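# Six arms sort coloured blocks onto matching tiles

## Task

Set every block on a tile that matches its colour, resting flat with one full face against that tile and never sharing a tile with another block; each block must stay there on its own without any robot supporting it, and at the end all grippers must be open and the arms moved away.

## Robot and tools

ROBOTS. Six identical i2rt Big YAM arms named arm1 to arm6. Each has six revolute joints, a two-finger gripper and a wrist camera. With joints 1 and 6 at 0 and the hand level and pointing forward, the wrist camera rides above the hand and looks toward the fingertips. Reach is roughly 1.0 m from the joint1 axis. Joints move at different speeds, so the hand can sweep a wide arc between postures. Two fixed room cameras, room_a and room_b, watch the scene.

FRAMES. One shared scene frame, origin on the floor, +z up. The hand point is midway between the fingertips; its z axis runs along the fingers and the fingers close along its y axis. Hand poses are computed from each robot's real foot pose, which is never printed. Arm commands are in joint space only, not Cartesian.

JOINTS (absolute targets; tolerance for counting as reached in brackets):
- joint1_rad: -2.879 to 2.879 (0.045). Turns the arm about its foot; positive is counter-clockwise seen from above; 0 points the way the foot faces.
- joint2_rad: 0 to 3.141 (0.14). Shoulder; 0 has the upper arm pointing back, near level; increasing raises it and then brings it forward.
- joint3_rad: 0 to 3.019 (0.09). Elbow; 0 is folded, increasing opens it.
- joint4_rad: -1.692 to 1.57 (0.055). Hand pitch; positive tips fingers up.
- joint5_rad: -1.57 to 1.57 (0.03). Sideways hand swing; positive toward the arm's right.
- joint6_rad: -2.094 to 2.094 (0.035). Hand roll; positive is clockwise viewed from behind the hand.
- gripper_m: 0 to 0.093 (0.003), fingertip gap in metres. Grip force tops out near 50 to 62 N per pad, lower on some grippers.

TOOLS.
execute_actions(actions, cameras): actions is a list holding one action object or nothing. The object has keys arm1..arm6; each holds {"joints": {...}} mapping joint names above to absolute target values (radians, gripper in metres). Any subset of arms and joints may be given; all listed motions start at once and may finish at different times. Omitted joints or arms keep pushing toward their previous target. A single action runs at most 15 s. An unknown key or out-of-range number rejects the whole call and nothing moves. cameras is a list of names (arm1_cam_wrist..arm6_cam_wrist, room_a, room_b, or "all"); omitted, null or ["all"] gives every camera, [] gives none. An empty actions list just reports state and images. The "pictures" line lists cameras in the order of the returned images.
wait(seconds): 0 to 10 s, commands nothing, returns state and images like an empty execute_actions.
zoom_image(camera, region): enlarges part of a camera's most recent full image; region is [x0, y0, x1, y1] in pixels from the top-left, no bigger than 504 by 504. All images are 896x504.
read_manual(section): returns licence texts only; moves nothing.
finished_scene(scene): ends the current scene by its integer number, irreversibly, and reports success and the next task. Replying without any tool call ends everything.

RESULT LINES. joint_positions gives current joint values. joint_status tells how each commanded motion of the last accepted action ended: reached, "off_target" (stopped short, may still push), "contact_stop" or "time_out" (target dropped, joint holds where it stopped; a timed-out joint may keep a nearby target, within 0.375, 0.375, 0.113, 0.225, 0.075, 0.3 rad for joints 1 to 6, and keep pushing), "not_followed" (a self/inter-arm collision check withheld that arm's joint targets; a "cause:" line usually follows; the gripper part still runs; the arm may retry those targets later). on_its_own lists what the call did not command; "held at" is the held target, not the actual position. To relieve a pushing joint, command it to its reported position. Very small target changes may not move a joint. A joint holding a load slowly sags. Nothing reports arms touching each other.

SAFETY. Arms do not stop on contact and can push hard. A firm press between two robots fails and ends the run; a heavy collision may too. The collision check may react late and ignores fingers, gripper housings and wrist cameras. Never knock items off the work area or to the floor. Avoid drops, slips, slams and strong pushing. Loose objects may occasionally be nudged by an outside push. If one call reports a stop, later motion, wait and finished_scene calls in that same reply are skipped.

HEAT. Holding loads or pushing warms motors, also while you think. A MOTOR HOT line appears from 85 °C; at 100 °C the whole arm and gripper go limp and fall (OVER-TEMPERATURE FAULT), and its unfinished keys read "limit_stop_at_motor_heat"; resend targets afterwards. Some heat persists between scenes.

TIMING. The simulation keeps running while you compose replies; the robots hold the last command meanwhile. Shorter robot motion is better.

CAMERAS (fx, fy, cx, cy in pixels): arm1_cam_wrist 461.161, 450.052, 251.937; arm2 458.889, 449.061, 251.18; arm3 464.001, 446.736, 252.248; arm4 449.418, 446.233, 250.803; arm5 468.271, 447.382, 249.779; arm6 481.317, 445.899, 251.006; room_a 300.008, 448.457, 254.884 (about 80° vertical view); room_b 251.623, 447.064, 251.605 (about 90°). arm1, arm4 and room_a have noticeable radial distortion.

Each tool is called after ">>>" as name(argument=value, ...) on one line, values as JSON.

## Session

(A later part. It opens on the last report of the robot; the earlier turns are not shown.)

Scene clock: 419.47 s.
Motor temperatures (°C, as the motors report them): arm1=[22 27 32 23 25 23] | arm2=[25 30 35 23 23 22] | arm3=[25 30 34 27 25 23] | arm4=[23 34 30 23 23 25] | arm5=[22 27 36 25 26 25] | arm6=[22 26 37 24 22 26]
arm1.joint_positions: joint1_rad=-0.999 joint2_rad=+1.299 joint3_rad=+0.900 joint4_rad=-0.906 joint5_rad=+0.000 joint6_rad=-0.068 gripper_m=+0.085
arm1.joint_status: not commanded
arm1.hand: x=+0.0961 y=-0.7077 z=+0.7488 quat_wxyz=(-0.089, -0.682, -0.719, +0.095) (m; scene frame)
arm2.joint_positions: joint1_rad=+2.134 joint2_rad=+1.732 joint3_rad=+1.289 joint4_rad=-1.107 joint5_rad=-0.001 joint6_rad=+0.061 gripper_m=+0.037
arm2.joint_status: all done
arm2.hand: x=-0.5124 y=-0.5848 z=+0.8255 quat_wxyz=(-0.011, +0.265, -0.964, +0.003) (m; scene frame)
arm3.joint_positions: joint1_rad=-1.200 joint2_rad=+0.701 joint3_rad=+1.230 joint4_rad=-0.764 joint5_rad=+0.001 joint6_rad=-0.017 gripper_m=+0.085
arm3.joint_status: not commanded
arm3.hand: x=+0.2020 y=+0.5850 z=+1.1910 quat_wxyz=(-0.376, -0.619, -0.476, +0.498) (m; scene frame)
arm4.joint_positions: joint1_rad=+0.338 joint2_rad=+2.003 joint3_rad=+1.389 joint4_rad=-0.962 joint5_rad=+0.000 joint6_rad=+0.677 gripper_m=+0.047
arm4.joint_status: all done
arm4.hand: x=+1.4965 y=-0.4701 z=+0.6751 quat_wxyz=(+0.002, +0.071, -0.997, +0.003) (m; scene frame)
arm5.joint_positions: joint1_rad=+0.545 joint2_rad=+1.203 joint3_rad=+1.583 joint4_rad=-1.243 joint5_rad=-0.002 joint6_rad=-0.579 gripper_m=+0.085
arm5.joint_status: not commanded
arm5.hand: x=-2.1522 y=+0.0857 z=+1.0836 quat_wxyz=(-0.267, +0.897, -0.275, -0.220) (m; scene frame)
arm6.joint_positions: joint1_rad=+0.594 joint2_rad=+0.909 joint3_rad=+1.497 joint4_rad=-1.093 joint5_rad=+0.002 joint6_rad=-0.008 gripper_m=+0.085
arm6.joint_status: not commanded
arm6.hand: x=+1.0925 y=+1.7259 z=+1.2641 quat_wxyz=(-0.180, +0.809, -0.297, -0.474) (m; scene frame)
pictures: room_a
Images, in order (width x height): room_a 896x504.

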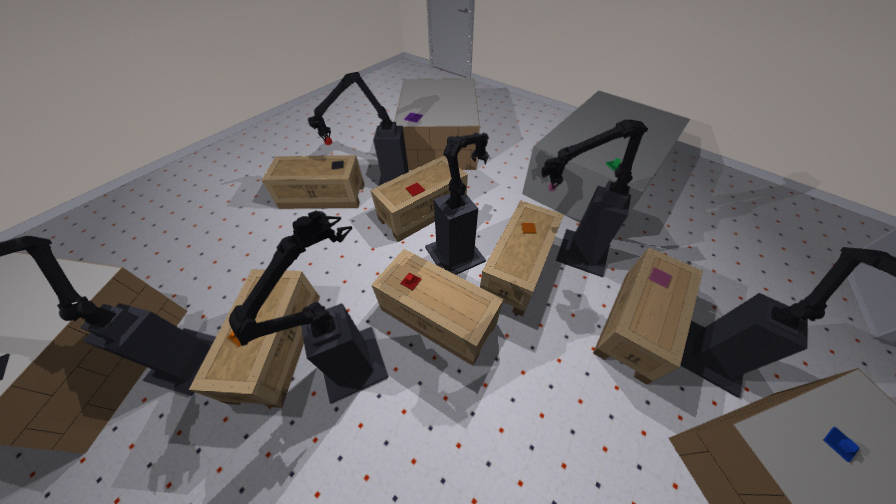

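>>> execute_actions(actions=[{"arm2":{"joints":{"joint1_rad":-2.19,"joint6_rad":0}},"arm4":{"joints":{"joint1_rad":2.05,"joint6_rad":-0.1,"joint3_rad":1.45}}}], cameras=[])

>>> execute_actions(actions=[{"arm2":{"joints":{"joint2_rad":2.355,"joint3_rad":1.49,"joint4_rad":-0.68}},"arm4":{"joints":{"joint2_rad":2.34,"joint3_rad":1.555,"joint4_rad":-0.76}}}], cameras=["arm2_cam_wrist","arm4_cam_wrist"])

Scene clock: 429.07 s.
Motor temperatures (°C, as the motors report them): arm1=[22 27 32 23 25 23] | arm2=[25 30 37 23 23 22] | arm3=[25 30 34 27 25 23] | arm4=[23 34 30 23 23 25] | arm5=[22 27 36 25 26 25] | arm6=[22 26 37 24 22 26]
arm1.joint_positions: joint1_rad=-0.999 joint2_rad=+1.299 joint3_rad=+0.900 joint4_rad=-0.906 joint5_rad=+0.000 joint6_rad=-0.068 gripper_m=+0.085
arm1.joint_status: not commanded
arm1.hand: x=+0.0961 y=-0.7077 z=+0.7488 quat_wxyz=(-0.089, -0.682, -0.719, +0.095) (m; scene frame)
arm2.joint_positions: joint1_rad=-2.195 joint2_rad=+1.739 joint3_rad=+1.289 joint4_rad=-1.107 joint5_rad=+0.001 joint6_rad=+0.013 gripper_m=+0.037
arm2.joint_status: all done
arm2.hand: x=-1.3401 y=-0.5877 z=+0.8171 quat_wxyz=(-0.003, -0.955, +0.297, +0.001) (m; scene frame)
arm3.joint_positions: joint1_rad=-1.200 joint2_rad=+0.701 joint3_rad=+1.230 joint4_rad=-0.764 joint5_rad=+0.001 joint6_rad=-0.017 gripper_m=+0.085
arm3.joint_status: not commanded
arm3.hand: x=+0.2020 y=+0.5850 z=+1.1910 quat_wxyz=(-0.376, -0.619, -0.476, +0.498) (m; scene frame)
arm4.joint_positions: joint1_rad=+2.059 joint2_rad=+2.003 joint3_rad=+1.432 joint4_rad=-0.962 joint5_rad=-0.002 joint6_rad=-0.087 gripper_m=+0.047
arm4.joint_status: all done
arm4.hand: x=+0.6466 y=-0.5504 z=+0.6890 quat_wxyz=(-0.004, +0.967, -0.254, -0.017) (m; scene frame)
arm5.joint_positions: joint1_rad=+0.545 joint2_rad=+1.203 joint3_rad=+1.583 joint4_rad=-1.243 joint5_rad=-0.002 joint6_rad=-0.579 gripper_m=+0.085
arm5.joint_status: not commanded
arm5.hand: x=-2.1522 y=+0.0857 z=+1.0836 quat_wxyz=(-0.267, +0.897, -0.275, -0.220) (m; scene frame)
arm6.joint_positions: joint1_rad=+0.594 joint2_rad=+0.909 joint3_rad=+1.497 joint4_rad=-1.093 joint5_rad=+0.002 joint6_rad=-0.008 gripper_m=+0.085
arm6.joint_status: not commanded
arm6.hand: x=+1.0925 y=+1.7259 z=+1.2641 quat_wxyz=(-0.180, +0.809, -0.297, -0.474) (m; scene frame)
pictures: none
No camera images: the call's "cameras" was empty. Leave "cameras" out to get every camera's image.

Scene clock: 430.57 s.
Motor temperatures (°C, as the motors report them): arm1=[22 27 32 23 25 23] | arm2=[25 30 37 23 23 22] | arm3=[25 30 34 27 25 23] | arm4=[23 34 30 23 23 25] | arm5=[22 27 36 25 26 25] | arm6=[22 26 37 24 22 26]
arm1.joint_positions: joint1_rad=-0.999 joint2_rad=+1.299 joint3_rad=+0.900 joint4_rad=-0.906 joint5_rad=+0.000 joint6_rad=-0.068 gripper_m=+0.085
arm1.joint_status: not commanded
arm1.hand: x=+0.0961 y=-0.7077 z=+0.7488 quat_wxyz=(-0.089, -0.682, -0.719, +0.095) (m; scene frame)
arm2.joint_positions: joint1_rad=-2.195 joint2_rad=+2.369 joint3_rad=+1.468 joint4_rad=-0.693 joint5_rad=+0.001 joint6_rad=+0.013 gripper_m=+0.037
arm2.joint_status: all done
arm2.hand: x=-1.3987 y=-0.5511 z=+0.5369 quat_wxyz=(-0.008, -0.955, +0.297, -0.016) (m; scene frame)
arm3.joint_positions: joint1_rad=-1.200 joint2_rad=+0.701 joint3_rad=+1.230 joint4_rad=-0.764 joint5_rad=+0.001 joint6_rad=-0.017 gripper_m=+0.085
arm3.joint_status: not commanded
arm3.hand: x=+0.2020 y=+0.5850 z=+1.1910 quat_wxyz=(-0.376, -0.619, -0.476, +0.498) (m; scene frame)
arm4.joint_positions: joint1_rad=+2.059 joint2_rad=+2.343 joint3_rad=+1.538 joint4_rad=-0.768 joint5_rad=-0.002 joint6_rad=-0.087 gripper_m=+0.047
arm4.joint_status: all done
arm4.hand: x=+0.6247 y=-0.5359 z=+0.5288 quat_wxyz=(+0.002, +0.967, -0.254, +0.001) (m; scene frame)
arm5.joint_positions: joint1_rad=+0.545 joint2_rad=+1.203 joint3_rad=+1.583 joint4_rad=-1.243 joint5_rad=-0.002 joint6_rad=-0.579 gripper_m=+0.085
arm5.joint_status: not commanded
arm5.hand: x=-2.1522 y=+0.0857 z=+1.0836 quat_wxyz=(-0.267, +0.897, -0.275, -0.220) (m; scene frame)
arm6.joint_positions: joint1_rad=+0.594 joint2_rad=+0.909 joint3_rad=+1.497 joint4_rad=-1.093 joint5_rad=+0.002 joint6_rad=-0.008 gripper_m=+0.085
arm6.joint_status: not commanded
arm6.hand: x=+1.0925 y=+1.7259 z=+1.2641 quat_wxyz=(-0.180, +0.809, -0.297, -0.474) (m; scene frame)
pictures: arm2_cam_wrist, arm4_cam_wrist
Images, in order (width x height): arm2_cam_wrist 896x504, arm4_cam_wrist 896x504.

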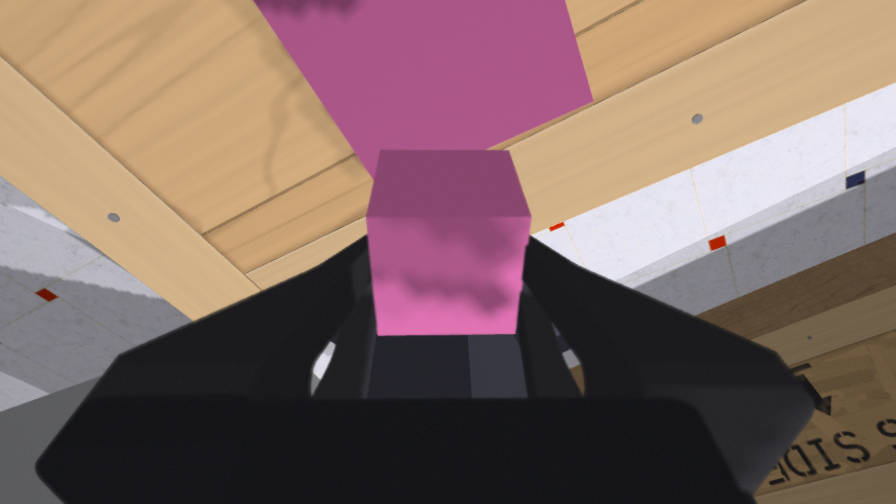

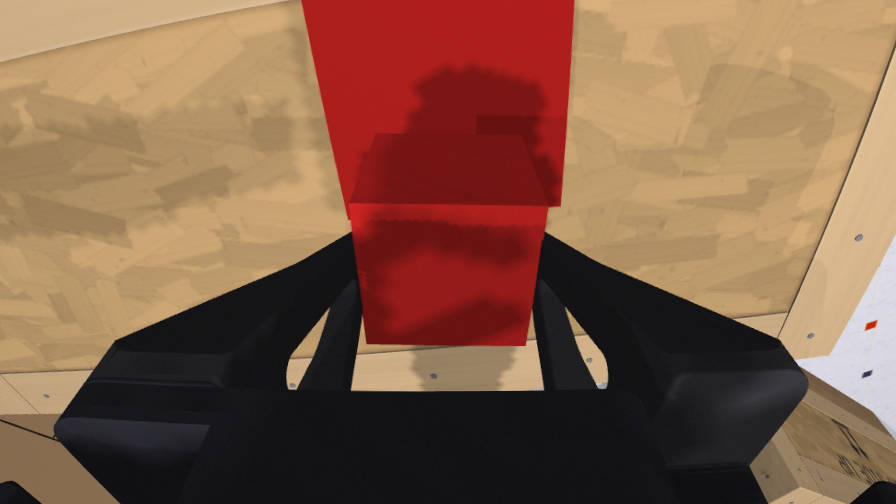

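>>> execute_actions(actions=[{"arm2":{"joints":{"joint1_rad":-2.172,"joint2_rad":2.575,"joint3_rad":1.595,"joint4_rad":-0.55,"joint6_rad":-0.42}},"arm4":{"joints":{"joint2_rad":2.512,"joint3_rad":1.61,"joint4_rad":-0.642,"joint6_rad":-0.155}}}], cameras=["arm2_cam_wrist","arm4_cam_wrist"])

Scene clock: 443.20 s.
Motor temperatures (°C, as the motors report them): arm1=[22 27 33 23 25 23] | arm2=[25 31 36 23 23 22] | arm3=[25 30 34 27 25 23] | arm4=[23 35 30 23 23 25] | arm5=[22 26 36 25 26 25] | arm6=[22 26 37 24 22 26]
arm1.joint_positions: joint1_rad=-0.999 joint2_rad=+1.299 joint3_rad=+0.900 joint4_rad=-0.906 joint5_rad=+0.000 joint6_rad=-0.068 gripper_m=+0.085
arm1.joint_status: not commanded
arm1.hand: x=+0.0961 y=-0.7077 z=+0.7488 quat_wxyz=(-0.089, -0.682, -0.719, +0.095) (m; scene frame)
arm2.joint_positions: joint1_rad=-2.181 joint2_rad=+2.581 joint3_rad=+1.584 joint4_rad=-0.556 joint5_rad=+0.001 joint6_rad=-0.405 gripper_m=+0.037
arm2.joint_status: all done
arm2.hand: x=-1.4180 y=-0.5494 z=+0.4433 quat_wxyz=(-0.002, -0.996, +0.085, +0.004) (m; scene frame)
arm3.joint_positions: joint1_rad=-1.200 joint2_rad=+0.701 joint3_rad=+1.230 joint4_rad=-0.764 joint5_rad=+0.001 joint6_rad=-0.017 gripper_m=+0.085
arm3.joint_status: not commanded
arm3.hand: x=+0.2020 y=+0.5850 z=+1.1910 quat_wxyz=(-0.376, -0.619, -0.476, +0.498) (m; scene frame)
arm4.joint_positions: joint1_rad=+2.059 joint2_rad=+2.516 joint3_rad=+1.595 joint4_rad=-0.647 joint5_rad=-0.001 joint6_rad=-0.141 gripper_m=+0.047
arm4.joint_status: all done
arm4.hand: x=+0.6236 y=-0.5352 z=+0.4427 quat_wxyz=(+0.001, +0.974, -0.227, -0.001) (m; scene frame)
arm5.joint_positions: joint1_rad=+0.545 joint2_rad=+1.203 joint3_rad=+1.583 joint4_rad=-1.243 joint5_rad=-0.002 joint6_rad=-0.579 gripper_m=+0.085
arm5.joint_status: not commanded
arm5.hand: x=-2.1522 y=+0.0857 z=+1.0836 quat_wxyz=(-0.267, +0.897, -0.275, -0.220) (m; scene frame)
arm6.joint_positions: joint1_rad=+0.594 joint2_rad=+0.909 joint3_rad=+1.497 joint4_rad=-1.093 joint5_rad=+0.002 joint6_rad=-0.008 gripper_m=+0.085
arm6.joint_status: not commanded
arm6.hand: x=+1.0925 y=+1.7259 z=+1.2641 quat_wxyz=(-0.180, +0.809, -0.297, -0.474) (m; scene frame)
pictures: arm2_cam_wrist, arm4_cam_wrist
Images, in order (width x height): arm2_cam_wrist 896x504, arm4_cam_wrist 896x504.

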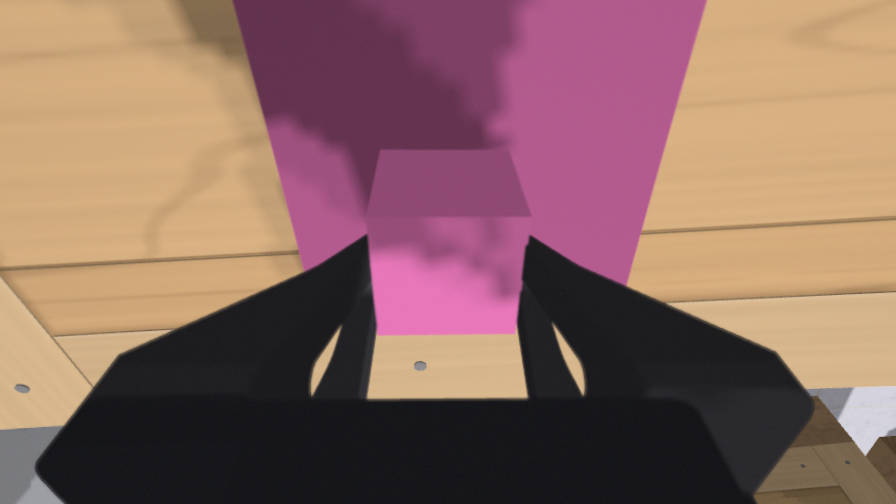

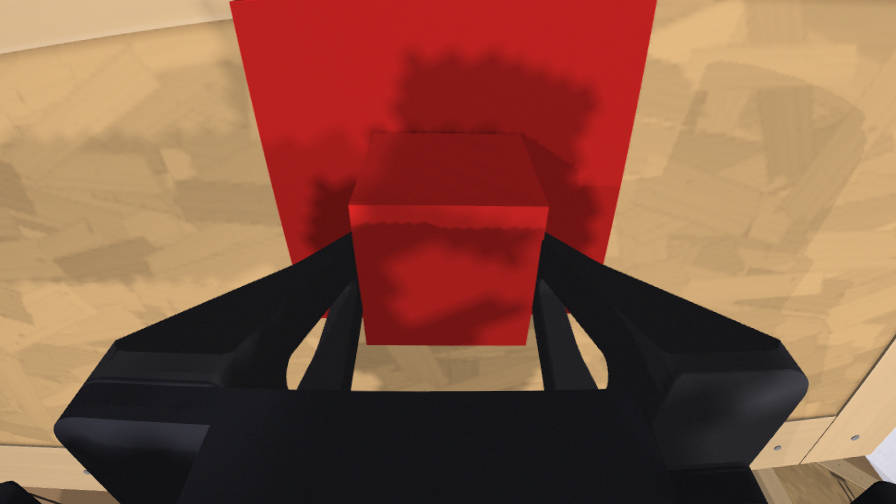

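>>> execute_actions(actions=[{"arm2":{"joints":{"joint2_rad":2.615}},"arm4":{"joints":{"joint2_rad":2.545}}}], cameras=["arm2_cam_wrist","arm4_cam_wrist"])

Scene clock: 448.47 s.
Motor temperatures (°C, as the motors report them): arm1=[22 27 33 23 25 23] | arm2=[25 31 36 23 23 22] | arm3=[25 30 34 27 25 23] | arm4=[23 35 30 23 23 25] | arm5=[22 26 36 25 26 25] | arm6=[22 26 37 24 22 26]
arm1.joint_positions: joint1_rad=-0.999 joint2_rad=+1.299 joint3_rad=+0.900 joint4_rad=-0.906 joint5_rad=+0.000 joint6_rad=-0.068 gripper_m=+0.085
arm1.joint_status: not commanded
arm1.hand: x=+0.0961 y=-0.7077 z=+0.7488 quat_wxyz=(-0.089, -0.682, -0.719, +0.095) (m; scene frame)
arm2.joint_positions: joint1_rad=-2.181 joint2_rad=+2.591 joint3_rad=+1.584 joint4_rad=-0.556 joint5_rad=+0.001 joint6_rad=-0.406 gripper_m=+0.037
arm2.joint_status: all done
arm2.hand: x=-1.4145 y=-0.5516 z=+0.4379 quat_wxyz=(-0.004, -0.996, +0.084, +0.000) (m; scene frame)
arm3.joint_positions: joint1_rad=-1.200 joint2_rad=+0.701 joint3_rad=+1.230 joint4_rad=-0.764 joint5_rad=+0.001 joint6_rad=-0.017 gripper_m=+0.085
arm3.joint_status: not commanded
arm3.hand: x=+0.2020 y=+0.5850 z=+1.1910 quat_wxyz=(-0.376, -0.619, -0.476, +0.498) (m; scene frame)
arm4.joint_positions: joint1_rad=+2.059 joint2_rad=+2.523 joint3_rad=+1.595 joint4_rad=-0.647 joint5_rad=-0.001 joint6_rad=-0.141 gripper_m=+0.047
arm4.joint_status: all done
arm4.hand: x=+0.6260 y=-0.5368 z=+0.4383 quat_wxyz=(+0.002, +0.974, -0.227, +0.002) (m; scene frame)
arm5.joint_positions: joint1_rad=+0.545 joint2_rad=+1.203 joint3_rad=+1.583 joint4_rad=-1.243 joint5_rad=-0.002 joint6_rad=-0.579 gripper_m=+0.085
arm5.joint_status: not commanded
arm5.hand: x=-2.1522 y=+0.0857 z=+1.0836 quat_wxyz=(-0.267, +0.897, -0.275, -0.220) (m; scene frame)
arm6.joint_positions: joint1_rad=+0.594 joint2_rad=+0.909 joint3_rad=+1.497 joint4_rad=-1.093 joint5_rad=+0.002 joint6_rad=-0.008 gripper_m=+0.085
arm6.joint_status: not commanded
arm6.hand: x=+1.0925 y=+1.7259 z=+1.2641 quat_wxyz=(-0.180, +0.809, -0.297, -0.474) (m; scene frame)
pictures: arm2_cam_wrist, arm4_cam_wrist
Images, in order (width x height): arm2_cam_wrist 896x504, arm4_cam_wrist 896x504.

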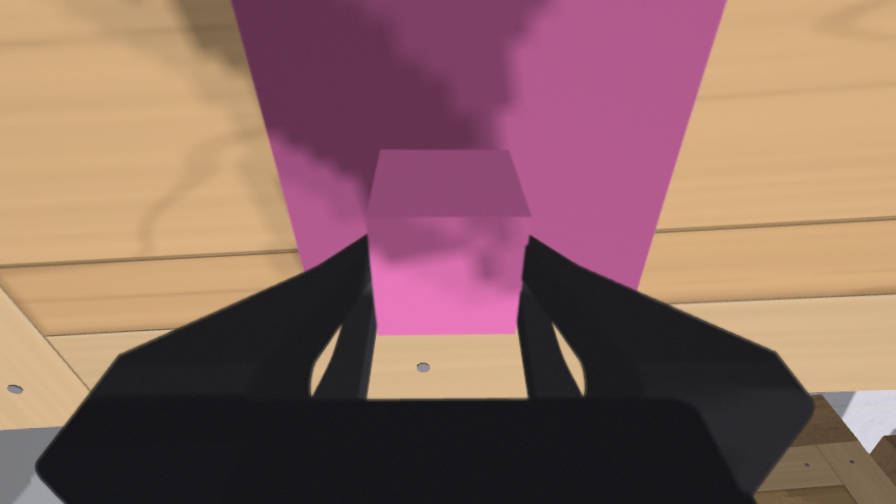

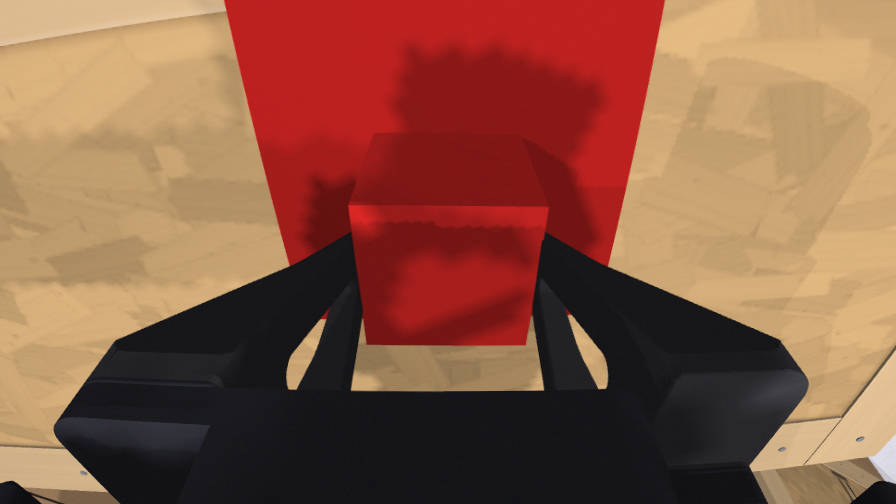

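Within a millimetre or two of contact. Release and lift.

>>> execute_actions(actions=[{"arm2":{"joints":{"gripper_m":0.08,"joint2_rad":2.591}},"arm4":{"joints":{"gripper_m":0.085,"joint2_rad":2.523}}}], cameras=[])

>>> execute_actions(actions=[{"arm2":{"joints":{"joint2_rad":1.8,"joint3_rad":1.45,"joint4_rad":-0.8}},"arm4":{"joints":{"joint2_rad":1.75,"joint3_rad":1.45,"joint4_rad":-0.85}}}], cameras=["arm2_cam_wrist","arm4_cam_wrist","room_a","room_b"])

>>> zoom_image(camera="room_a", region=[200,80,700,380])

>>> zoom_image(camera="room_b", region=[270,150,720,420])

Scene clock: 454.83 s.
Motor temperatures (°C, as the motors report them): arm1=[22 27 33 23 25 23] | arm2=[25 31 35 23 23 22] | arm3=[25 30 34 27 25 23] | arm4=[23 35 30 23 23 25] | arm5=[22 26 36 25 26 25] | arm6=[22 26 37 24 22 26]
arm1.joint_positions: joint1_rad=-0.999 joint2_rad=+1.299 joint3_rad=+0.900 joint4_rad=-0.906 joint5_rad=+0.000 joint6_rad=-0.068 gripper_m=+0.085
arm1.joint_status: not commanded
arm1.hand: x=+0.0961 y=-0.7077 z=+0.7488 quat_wxyz=(-0.089, -0.682, -0.719, +0.095) (m; scene frame)
arm2.joint_positions: joint1_rad=-2.181 joint2_rad=+2.591 joint3_rad=+1.584 joint4_rad=-0.556 joint5_rad=+0.001 joint6_rad=-0.406 gripper_m=+0.080
arm2.joint_status: all done
arm2.hand: x=-1.4145 y=-0.5516 z=+0.4379 quat_wxyz=(-0.004, -0.996, +0.084, +0.000) (m; scene frame)
arm3.joint_positions: joint1_rad=-1.200 joint2_rad=+0.701 joint3_rad=+1.230 joint4_rad=-0.764 joint5_rad=+0.001 joint6_rad=-0.017 gripper_m=+0.085
arm3.joint_status: not commanded
arm3.hand: x=+0.2020 y=+0.5850 z=+1.1910 quat_wxyz=(-0.376, -0.619, -0.476, +0.498) (m; scene frame)
arm4.joint_positions: joint1_rad=+2.059 joint2_rad=+2.523 joint3_rad=+1.595 joint4_rad=-0.647 joint5_rad=-0.001 joint6_rad=-0.142 gripper_m=+0.085
arm4.joint_status: all done
arm4.hand: x=+0.6259 y=-0.5367 z=+0.4386 quat_wxyz=(+0.002, +0.974, -0.227, +0.002) (m; scene frame)
arm5.joint_positions: joint1_rad=+0.545 joint2_rad=+1.203 joint3_rad=+1.583 joint4_rad=-1.243 joint5_rad=-0.002 joint6_rad=-0.579 gripper_m=+0.085
arm5.joint_status: not commanded
arm5.hand: x=-2.1522 y=+0.0857 z=+1.0836 quat_wxyz=(-0.267, +0.897, -0.275, -0.220) (m; scene frame)
arm6.joint_positions: joint1_rad=+0.594 joint2_rad=+0.909 joint3_rad=+1.497 joint4_rad=-1.093 joint5_rad=+0.002 joint6_rad=-0.008 gripper_m=+0.085
arm6.joint_status: not commanded
arm6.hand: x=+1.0925 y=+1.7259 z=+1.2641 quat_wxyz=(-0.180, +0.809, -0.297, -0.474) (m; scene frame)
pictures: none
No camera images: the call's "cameras" was empty. Leave "cameras" out to get every camera's image.

Scene clock: 456.57 s.
Motor temperatures (°C, as the motors report them): arm1=[22 27 33 23 25 23] | arm2=[25 31 35 23 23 22] | arm3=[25 30 34 27 25 23] | arm4=[23 35 30 23 23 25] | arm5=[22 26 36 25 26 25] | arm6=[22 26 37 24 22 26]
arm1.joint_positions: joint1_rad=-0.999 joint2_rad=+1.299 joint3_rad=+0.900 joint4_rad=-0.906 joint5_rad=+0.000 joint6_rad=-0.068 gripper_m=+0.085
arm1.joint_status: not commanded
arm1.hand: x=+0.0961 y=-0.7077 z=+0.7488 quat_wxyz=(-0.089, -0.682, -0.719, +0.095) (m; scene frame)
arm2.joint_positions: joint1_rad=-2.181 joint2_rad=+1.784 joint3_rad=+1.448 joint4_rad=-0.787 joint5_rad=+0.001 joint6_rad=-0.407 gripper_m=+0.080
arm2.joint_status: all done
arm2.hand: x=-1.4585 y=-0.5190 z=+0.8740 quat_wxyz=(+0.099, -0.973, +0.083, +0.192) (m; scene frame)
arm3.joint_positions: joint1_rad=-1.200 joint2_rad=+0.701 joint3_rad=+1.230 joint4_rad=-0.764 joint5_rad=+0.001 joint6_rad=-0.017 gripper_m=+0.085
arm3.joint_status: not commanded
arm3.hand: x=+0.2020 y=+0.5850 z=+1.1910 quat_wxyz=(-0.376, -0.619, -0.476, +0.498) (m; scene frame)
arm4.joint_positions: joint1_rad=+2.059 joint2_rad=+1.747 joint3_rad=+1.443 joint4_rad=-0.842 joint5_rad=-0.001 joint6_rad=-0.142 gripper_m=+0.085
arm4.joint_status: all done
arm4.hand: x=+0.6069 y=-0.5227 z=+0.8482 quat_wxyz=(-0.075, +0.952, -0.222, -0.196) (m; scene frame)
arm5.joint_positions: joint1_rad=+0.545 joint2_rad=+1.203 joint3_rad=+1.583 joint4_rad=-1.243 joint5_rad=-0.002 joint6_rad=-0.579 gripper_m=+0.085
arm5.joint_status: not commanded
arm5.hand: x=-2.1522 y=+0.0857 z=+1.0836 quat_wxyz=(-0.267, +0.897, -0.275, -0.220) (m; scene frame)
arm6.joint_positions: joint1_rad=+0.594 joint2_rad=+0.909 joint3_rad=+1.497 joint4_rad=-1.093 joint5_rad=+0.002 joint6_rad=-0.008 gripper_m=+0.085
arm6.joint_status: not commanded
arm6.hand: x=+1.0925 y=+1.7259 z=+1.2641 quat_wxyz=(-0.180, +0.809, -0.297, -0.474) (m; scene frame)
pictures: arm2_cam_wrist, arm4_cam_wrist, room_a, room_b
Images, in order (width x height): arm2_cam_wrist 896x504, arm4_cam_wrist 896x504, room_a 896x504, room_b 896x504.

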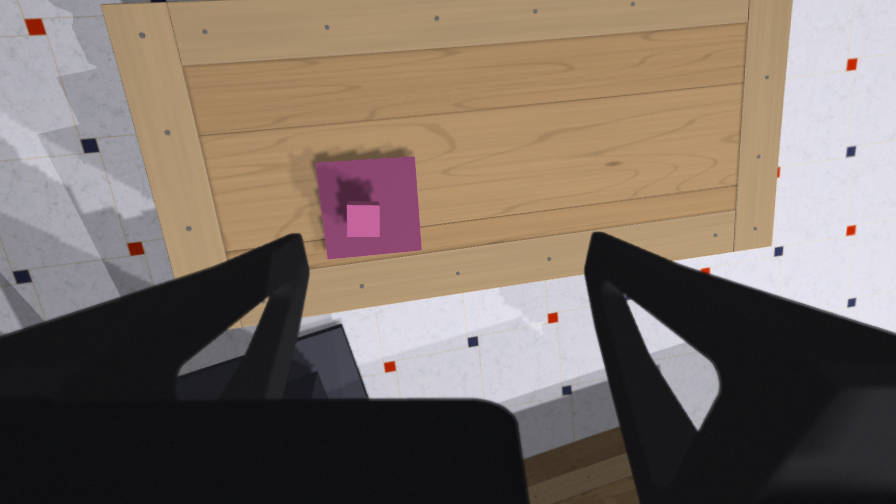

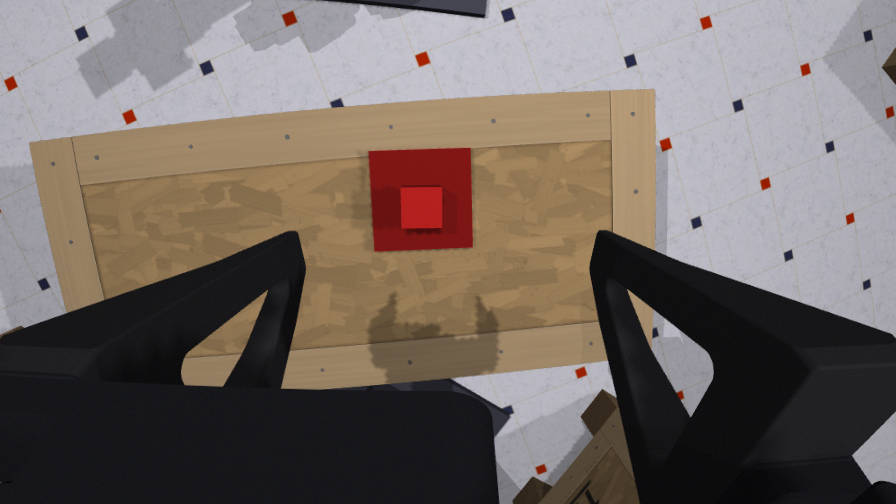

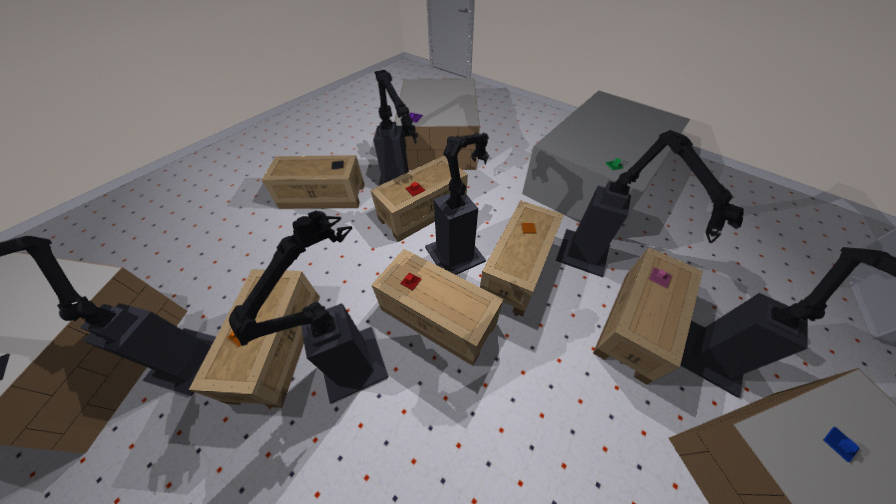

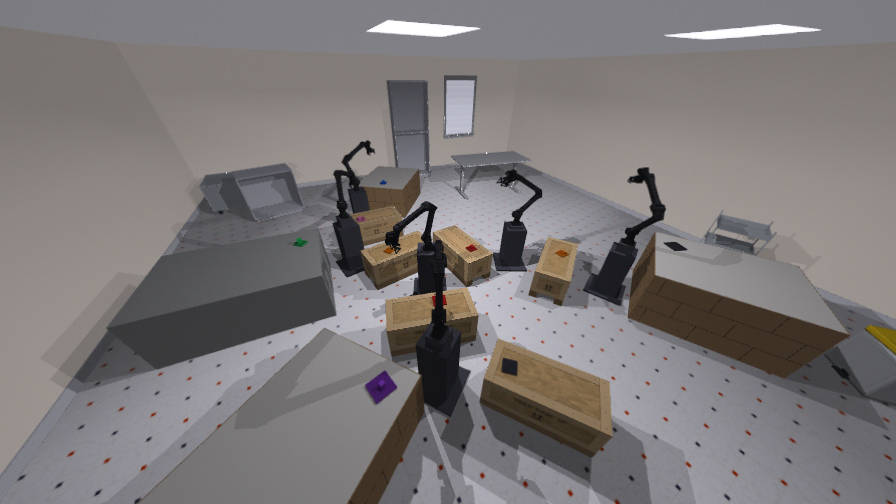

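Region (200, 80, 700, 380) of room_a's 896x504 image, scaled by 1.008, with more detail than that image has; it fills the top 302 rows of this view, and the rest is white.

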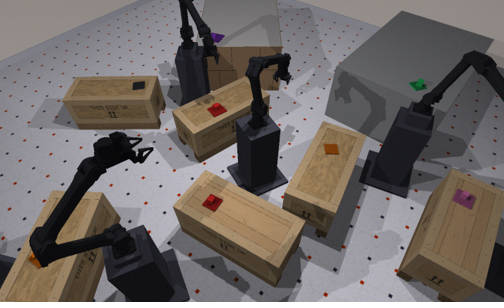

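Region (270, 150, 720, 420) of room_b's 896x504 image, scaled by 1.120, with more detail than that image has; it fills the top 302 rows of this view, and the rest is white.

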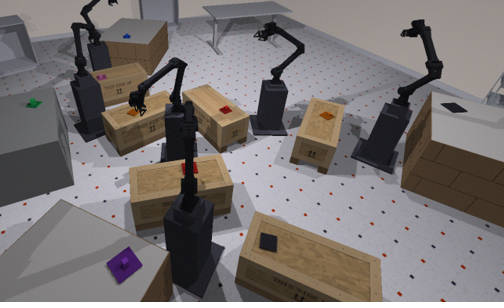

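>>> zoom_image(camera="room_b", region=[535,235,595,275])

>>> zoom_image(camera="room_a", region=[800,410,890,480])

>>> zoom_image(camera="room_b", region=[270,225,330,260])

Region (535, 235, 595, 275) of room_b's 896x504 image, scaled by 8.400, with more detail than that image has.

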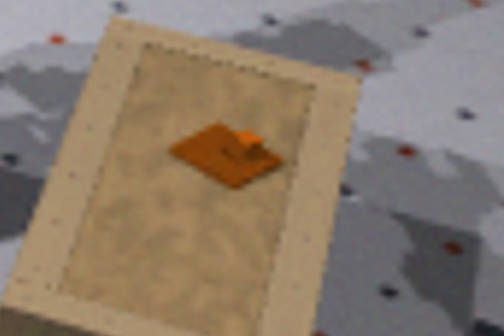

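Region (800, 410, 890, 480) of room_a's 896x504 image, scaled by 5.600, with more detail than that image has.

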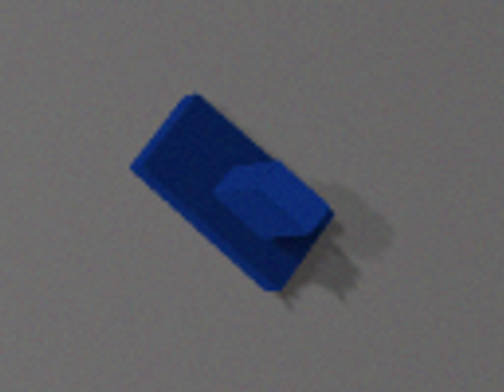

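Region (270, 225, 330, 260) of room_b's 896x504 image, scaled by 8.400, with more detail than that image has; it fills the top 294 rows of this view, and the rest is white.

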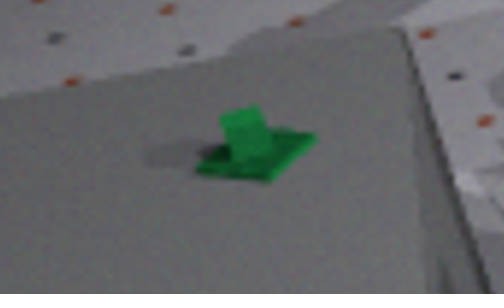

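>>> execute_actions(actions=[{"arm3":{"joints":{"joint2_rad":1.4}}}], cameras=["room_a"])

>>> zoom_image(camera="room_a", region=[205,310,275,360])

>>> zoom_image(camera="room_a", region=[590,145,640,180])

Scene clock: 467.97 s.
Motor temperatures (°C, as the motors report them): arm1=[22 27 33 23 25 23] | arm2=[25 31 37 23 23 22] | arm3=[25 30 34 27 25 23] | arm4=[23 35 31 23 23 25] | arm5=[22 26 36 25 26 25] | arm6=[22 26 38 24 22 26]
arm1.joint_positions: joint1_rad=-0.999 joint2_rad=+1.299 joint3_rad=+0.900 joint4_rad=-0.906 joint5_rad=+0.000 joint6_rad=-0.068 gripper_m=+0.085
arm1.joint_status: not commanded
arm1.hand: x=+0.0961 y=-0.7077 z=+0.7488 quat_wxyz=(-0.089, -0.682, -0.719, +0.095) (m; scene frame)
arm2.joint_positions: joint1_rad=-2.181 joint2_rad=+1.784 joint3_rad=+1.448 joint4_rad=-0.787 joint5_rad=+0.001 joint6_rad=-0.407 gripper_m=+0.080
arm2.joint_status: not commanded
arm2.hand: x=-1.4585 y=-0.5190 z=+0.8740 quat_wxyz=(+0.099, -0.973, +0.083, +0.192) (m; scene frame)
arm3.joint_positions: joint1_rad=-1.200 joint2_rad=+1.407 joint3_rad=+1.230 joint4_rad=-0.764 joint5_rad=+0.001 joint6_rad=-0.017 gripper_m=+0.085
arm3.joint_status: all done
arm3.hand: x=+0.1492 y=+0.3850 z=+0.8806 quat_wxyz=(-0.192, -0.751, -0.580, +0.251) (m; scene frame)
arm4.joint_positions: joint1_rad=+2.059 joint2_rad=+1.747 joint3_rad=+1.443 joint4_rad=-0.842 joint5_rad=-0.001 joint6_rad=-0.142 gripper_m=+0.085
arm4.joint_status: not commanded
arm4.hand: x=+0.6069 y=-0.5227 z=+0.8482 quat_wxyz=(-0.075, +0.952, -0.222, -0.196) (m; scene frame)
arm5.joint_positions: joint1_rad=+0.545 joint2_rad=+1.203 joint3_rad=+1.583 joint4_rad=-1.243 joint5_rad=-0.002 joint6_rad=-0.579 gripper_m=+0.085
arm5.joint_status: not commanded
arm5.hand: x=-2.1522 y=+0.0857 z=+1.0836 quat_wxyz=(-0.267, +0.897, -0.275, -0.220) (m; scene frame)
arm6.joint_positions: joint1_rad=+0.594 joint2_rad=+0.909 joint3_rad=+1.497 joint4_rad=-1.093 joint5_rad=+0.002 joint6_rad=-0.008 gripper_m=+0.085
arm6.joint_status: not commanded
arm6.hand: x=+1.0925 y=+1.7259 z=+1.2641 quat_wxyz=(-0.180, +0.809, -0.297, -0.474) (m; scene frame)
pictures: room_a
Images, in order (width x height): room_a 896x504.

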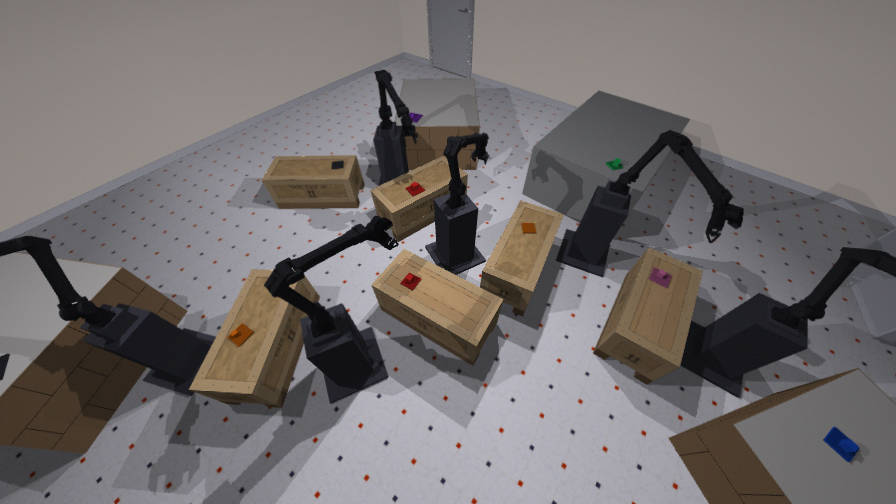

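Region (205, 310, 275, 360) of room_a's 896x504 image, scaled by 7.200, with more detail than that image has; it fills the top 360 rows of this view, and the rest is white.

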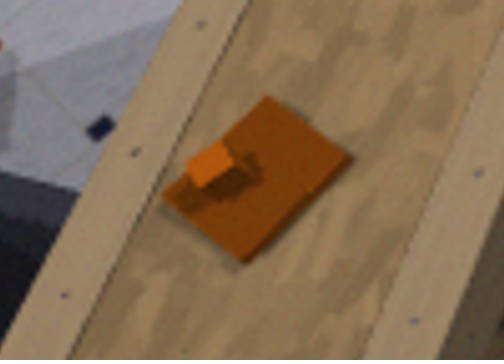

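Region (590, 145, 640, 180) of room_a's 896x504 image, scaled by 10.080, with more detail than that image has; it fills the top 353 rows of this view, and the rest is white.

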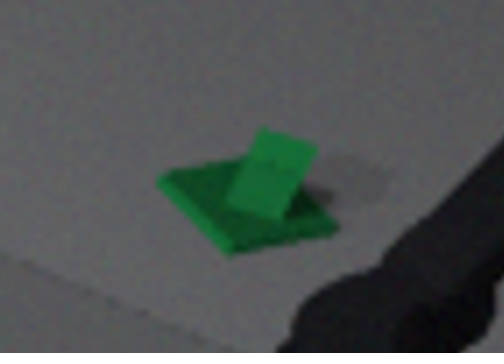

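>>> finished_scene(scene=2)

The scene is finished: the task was done.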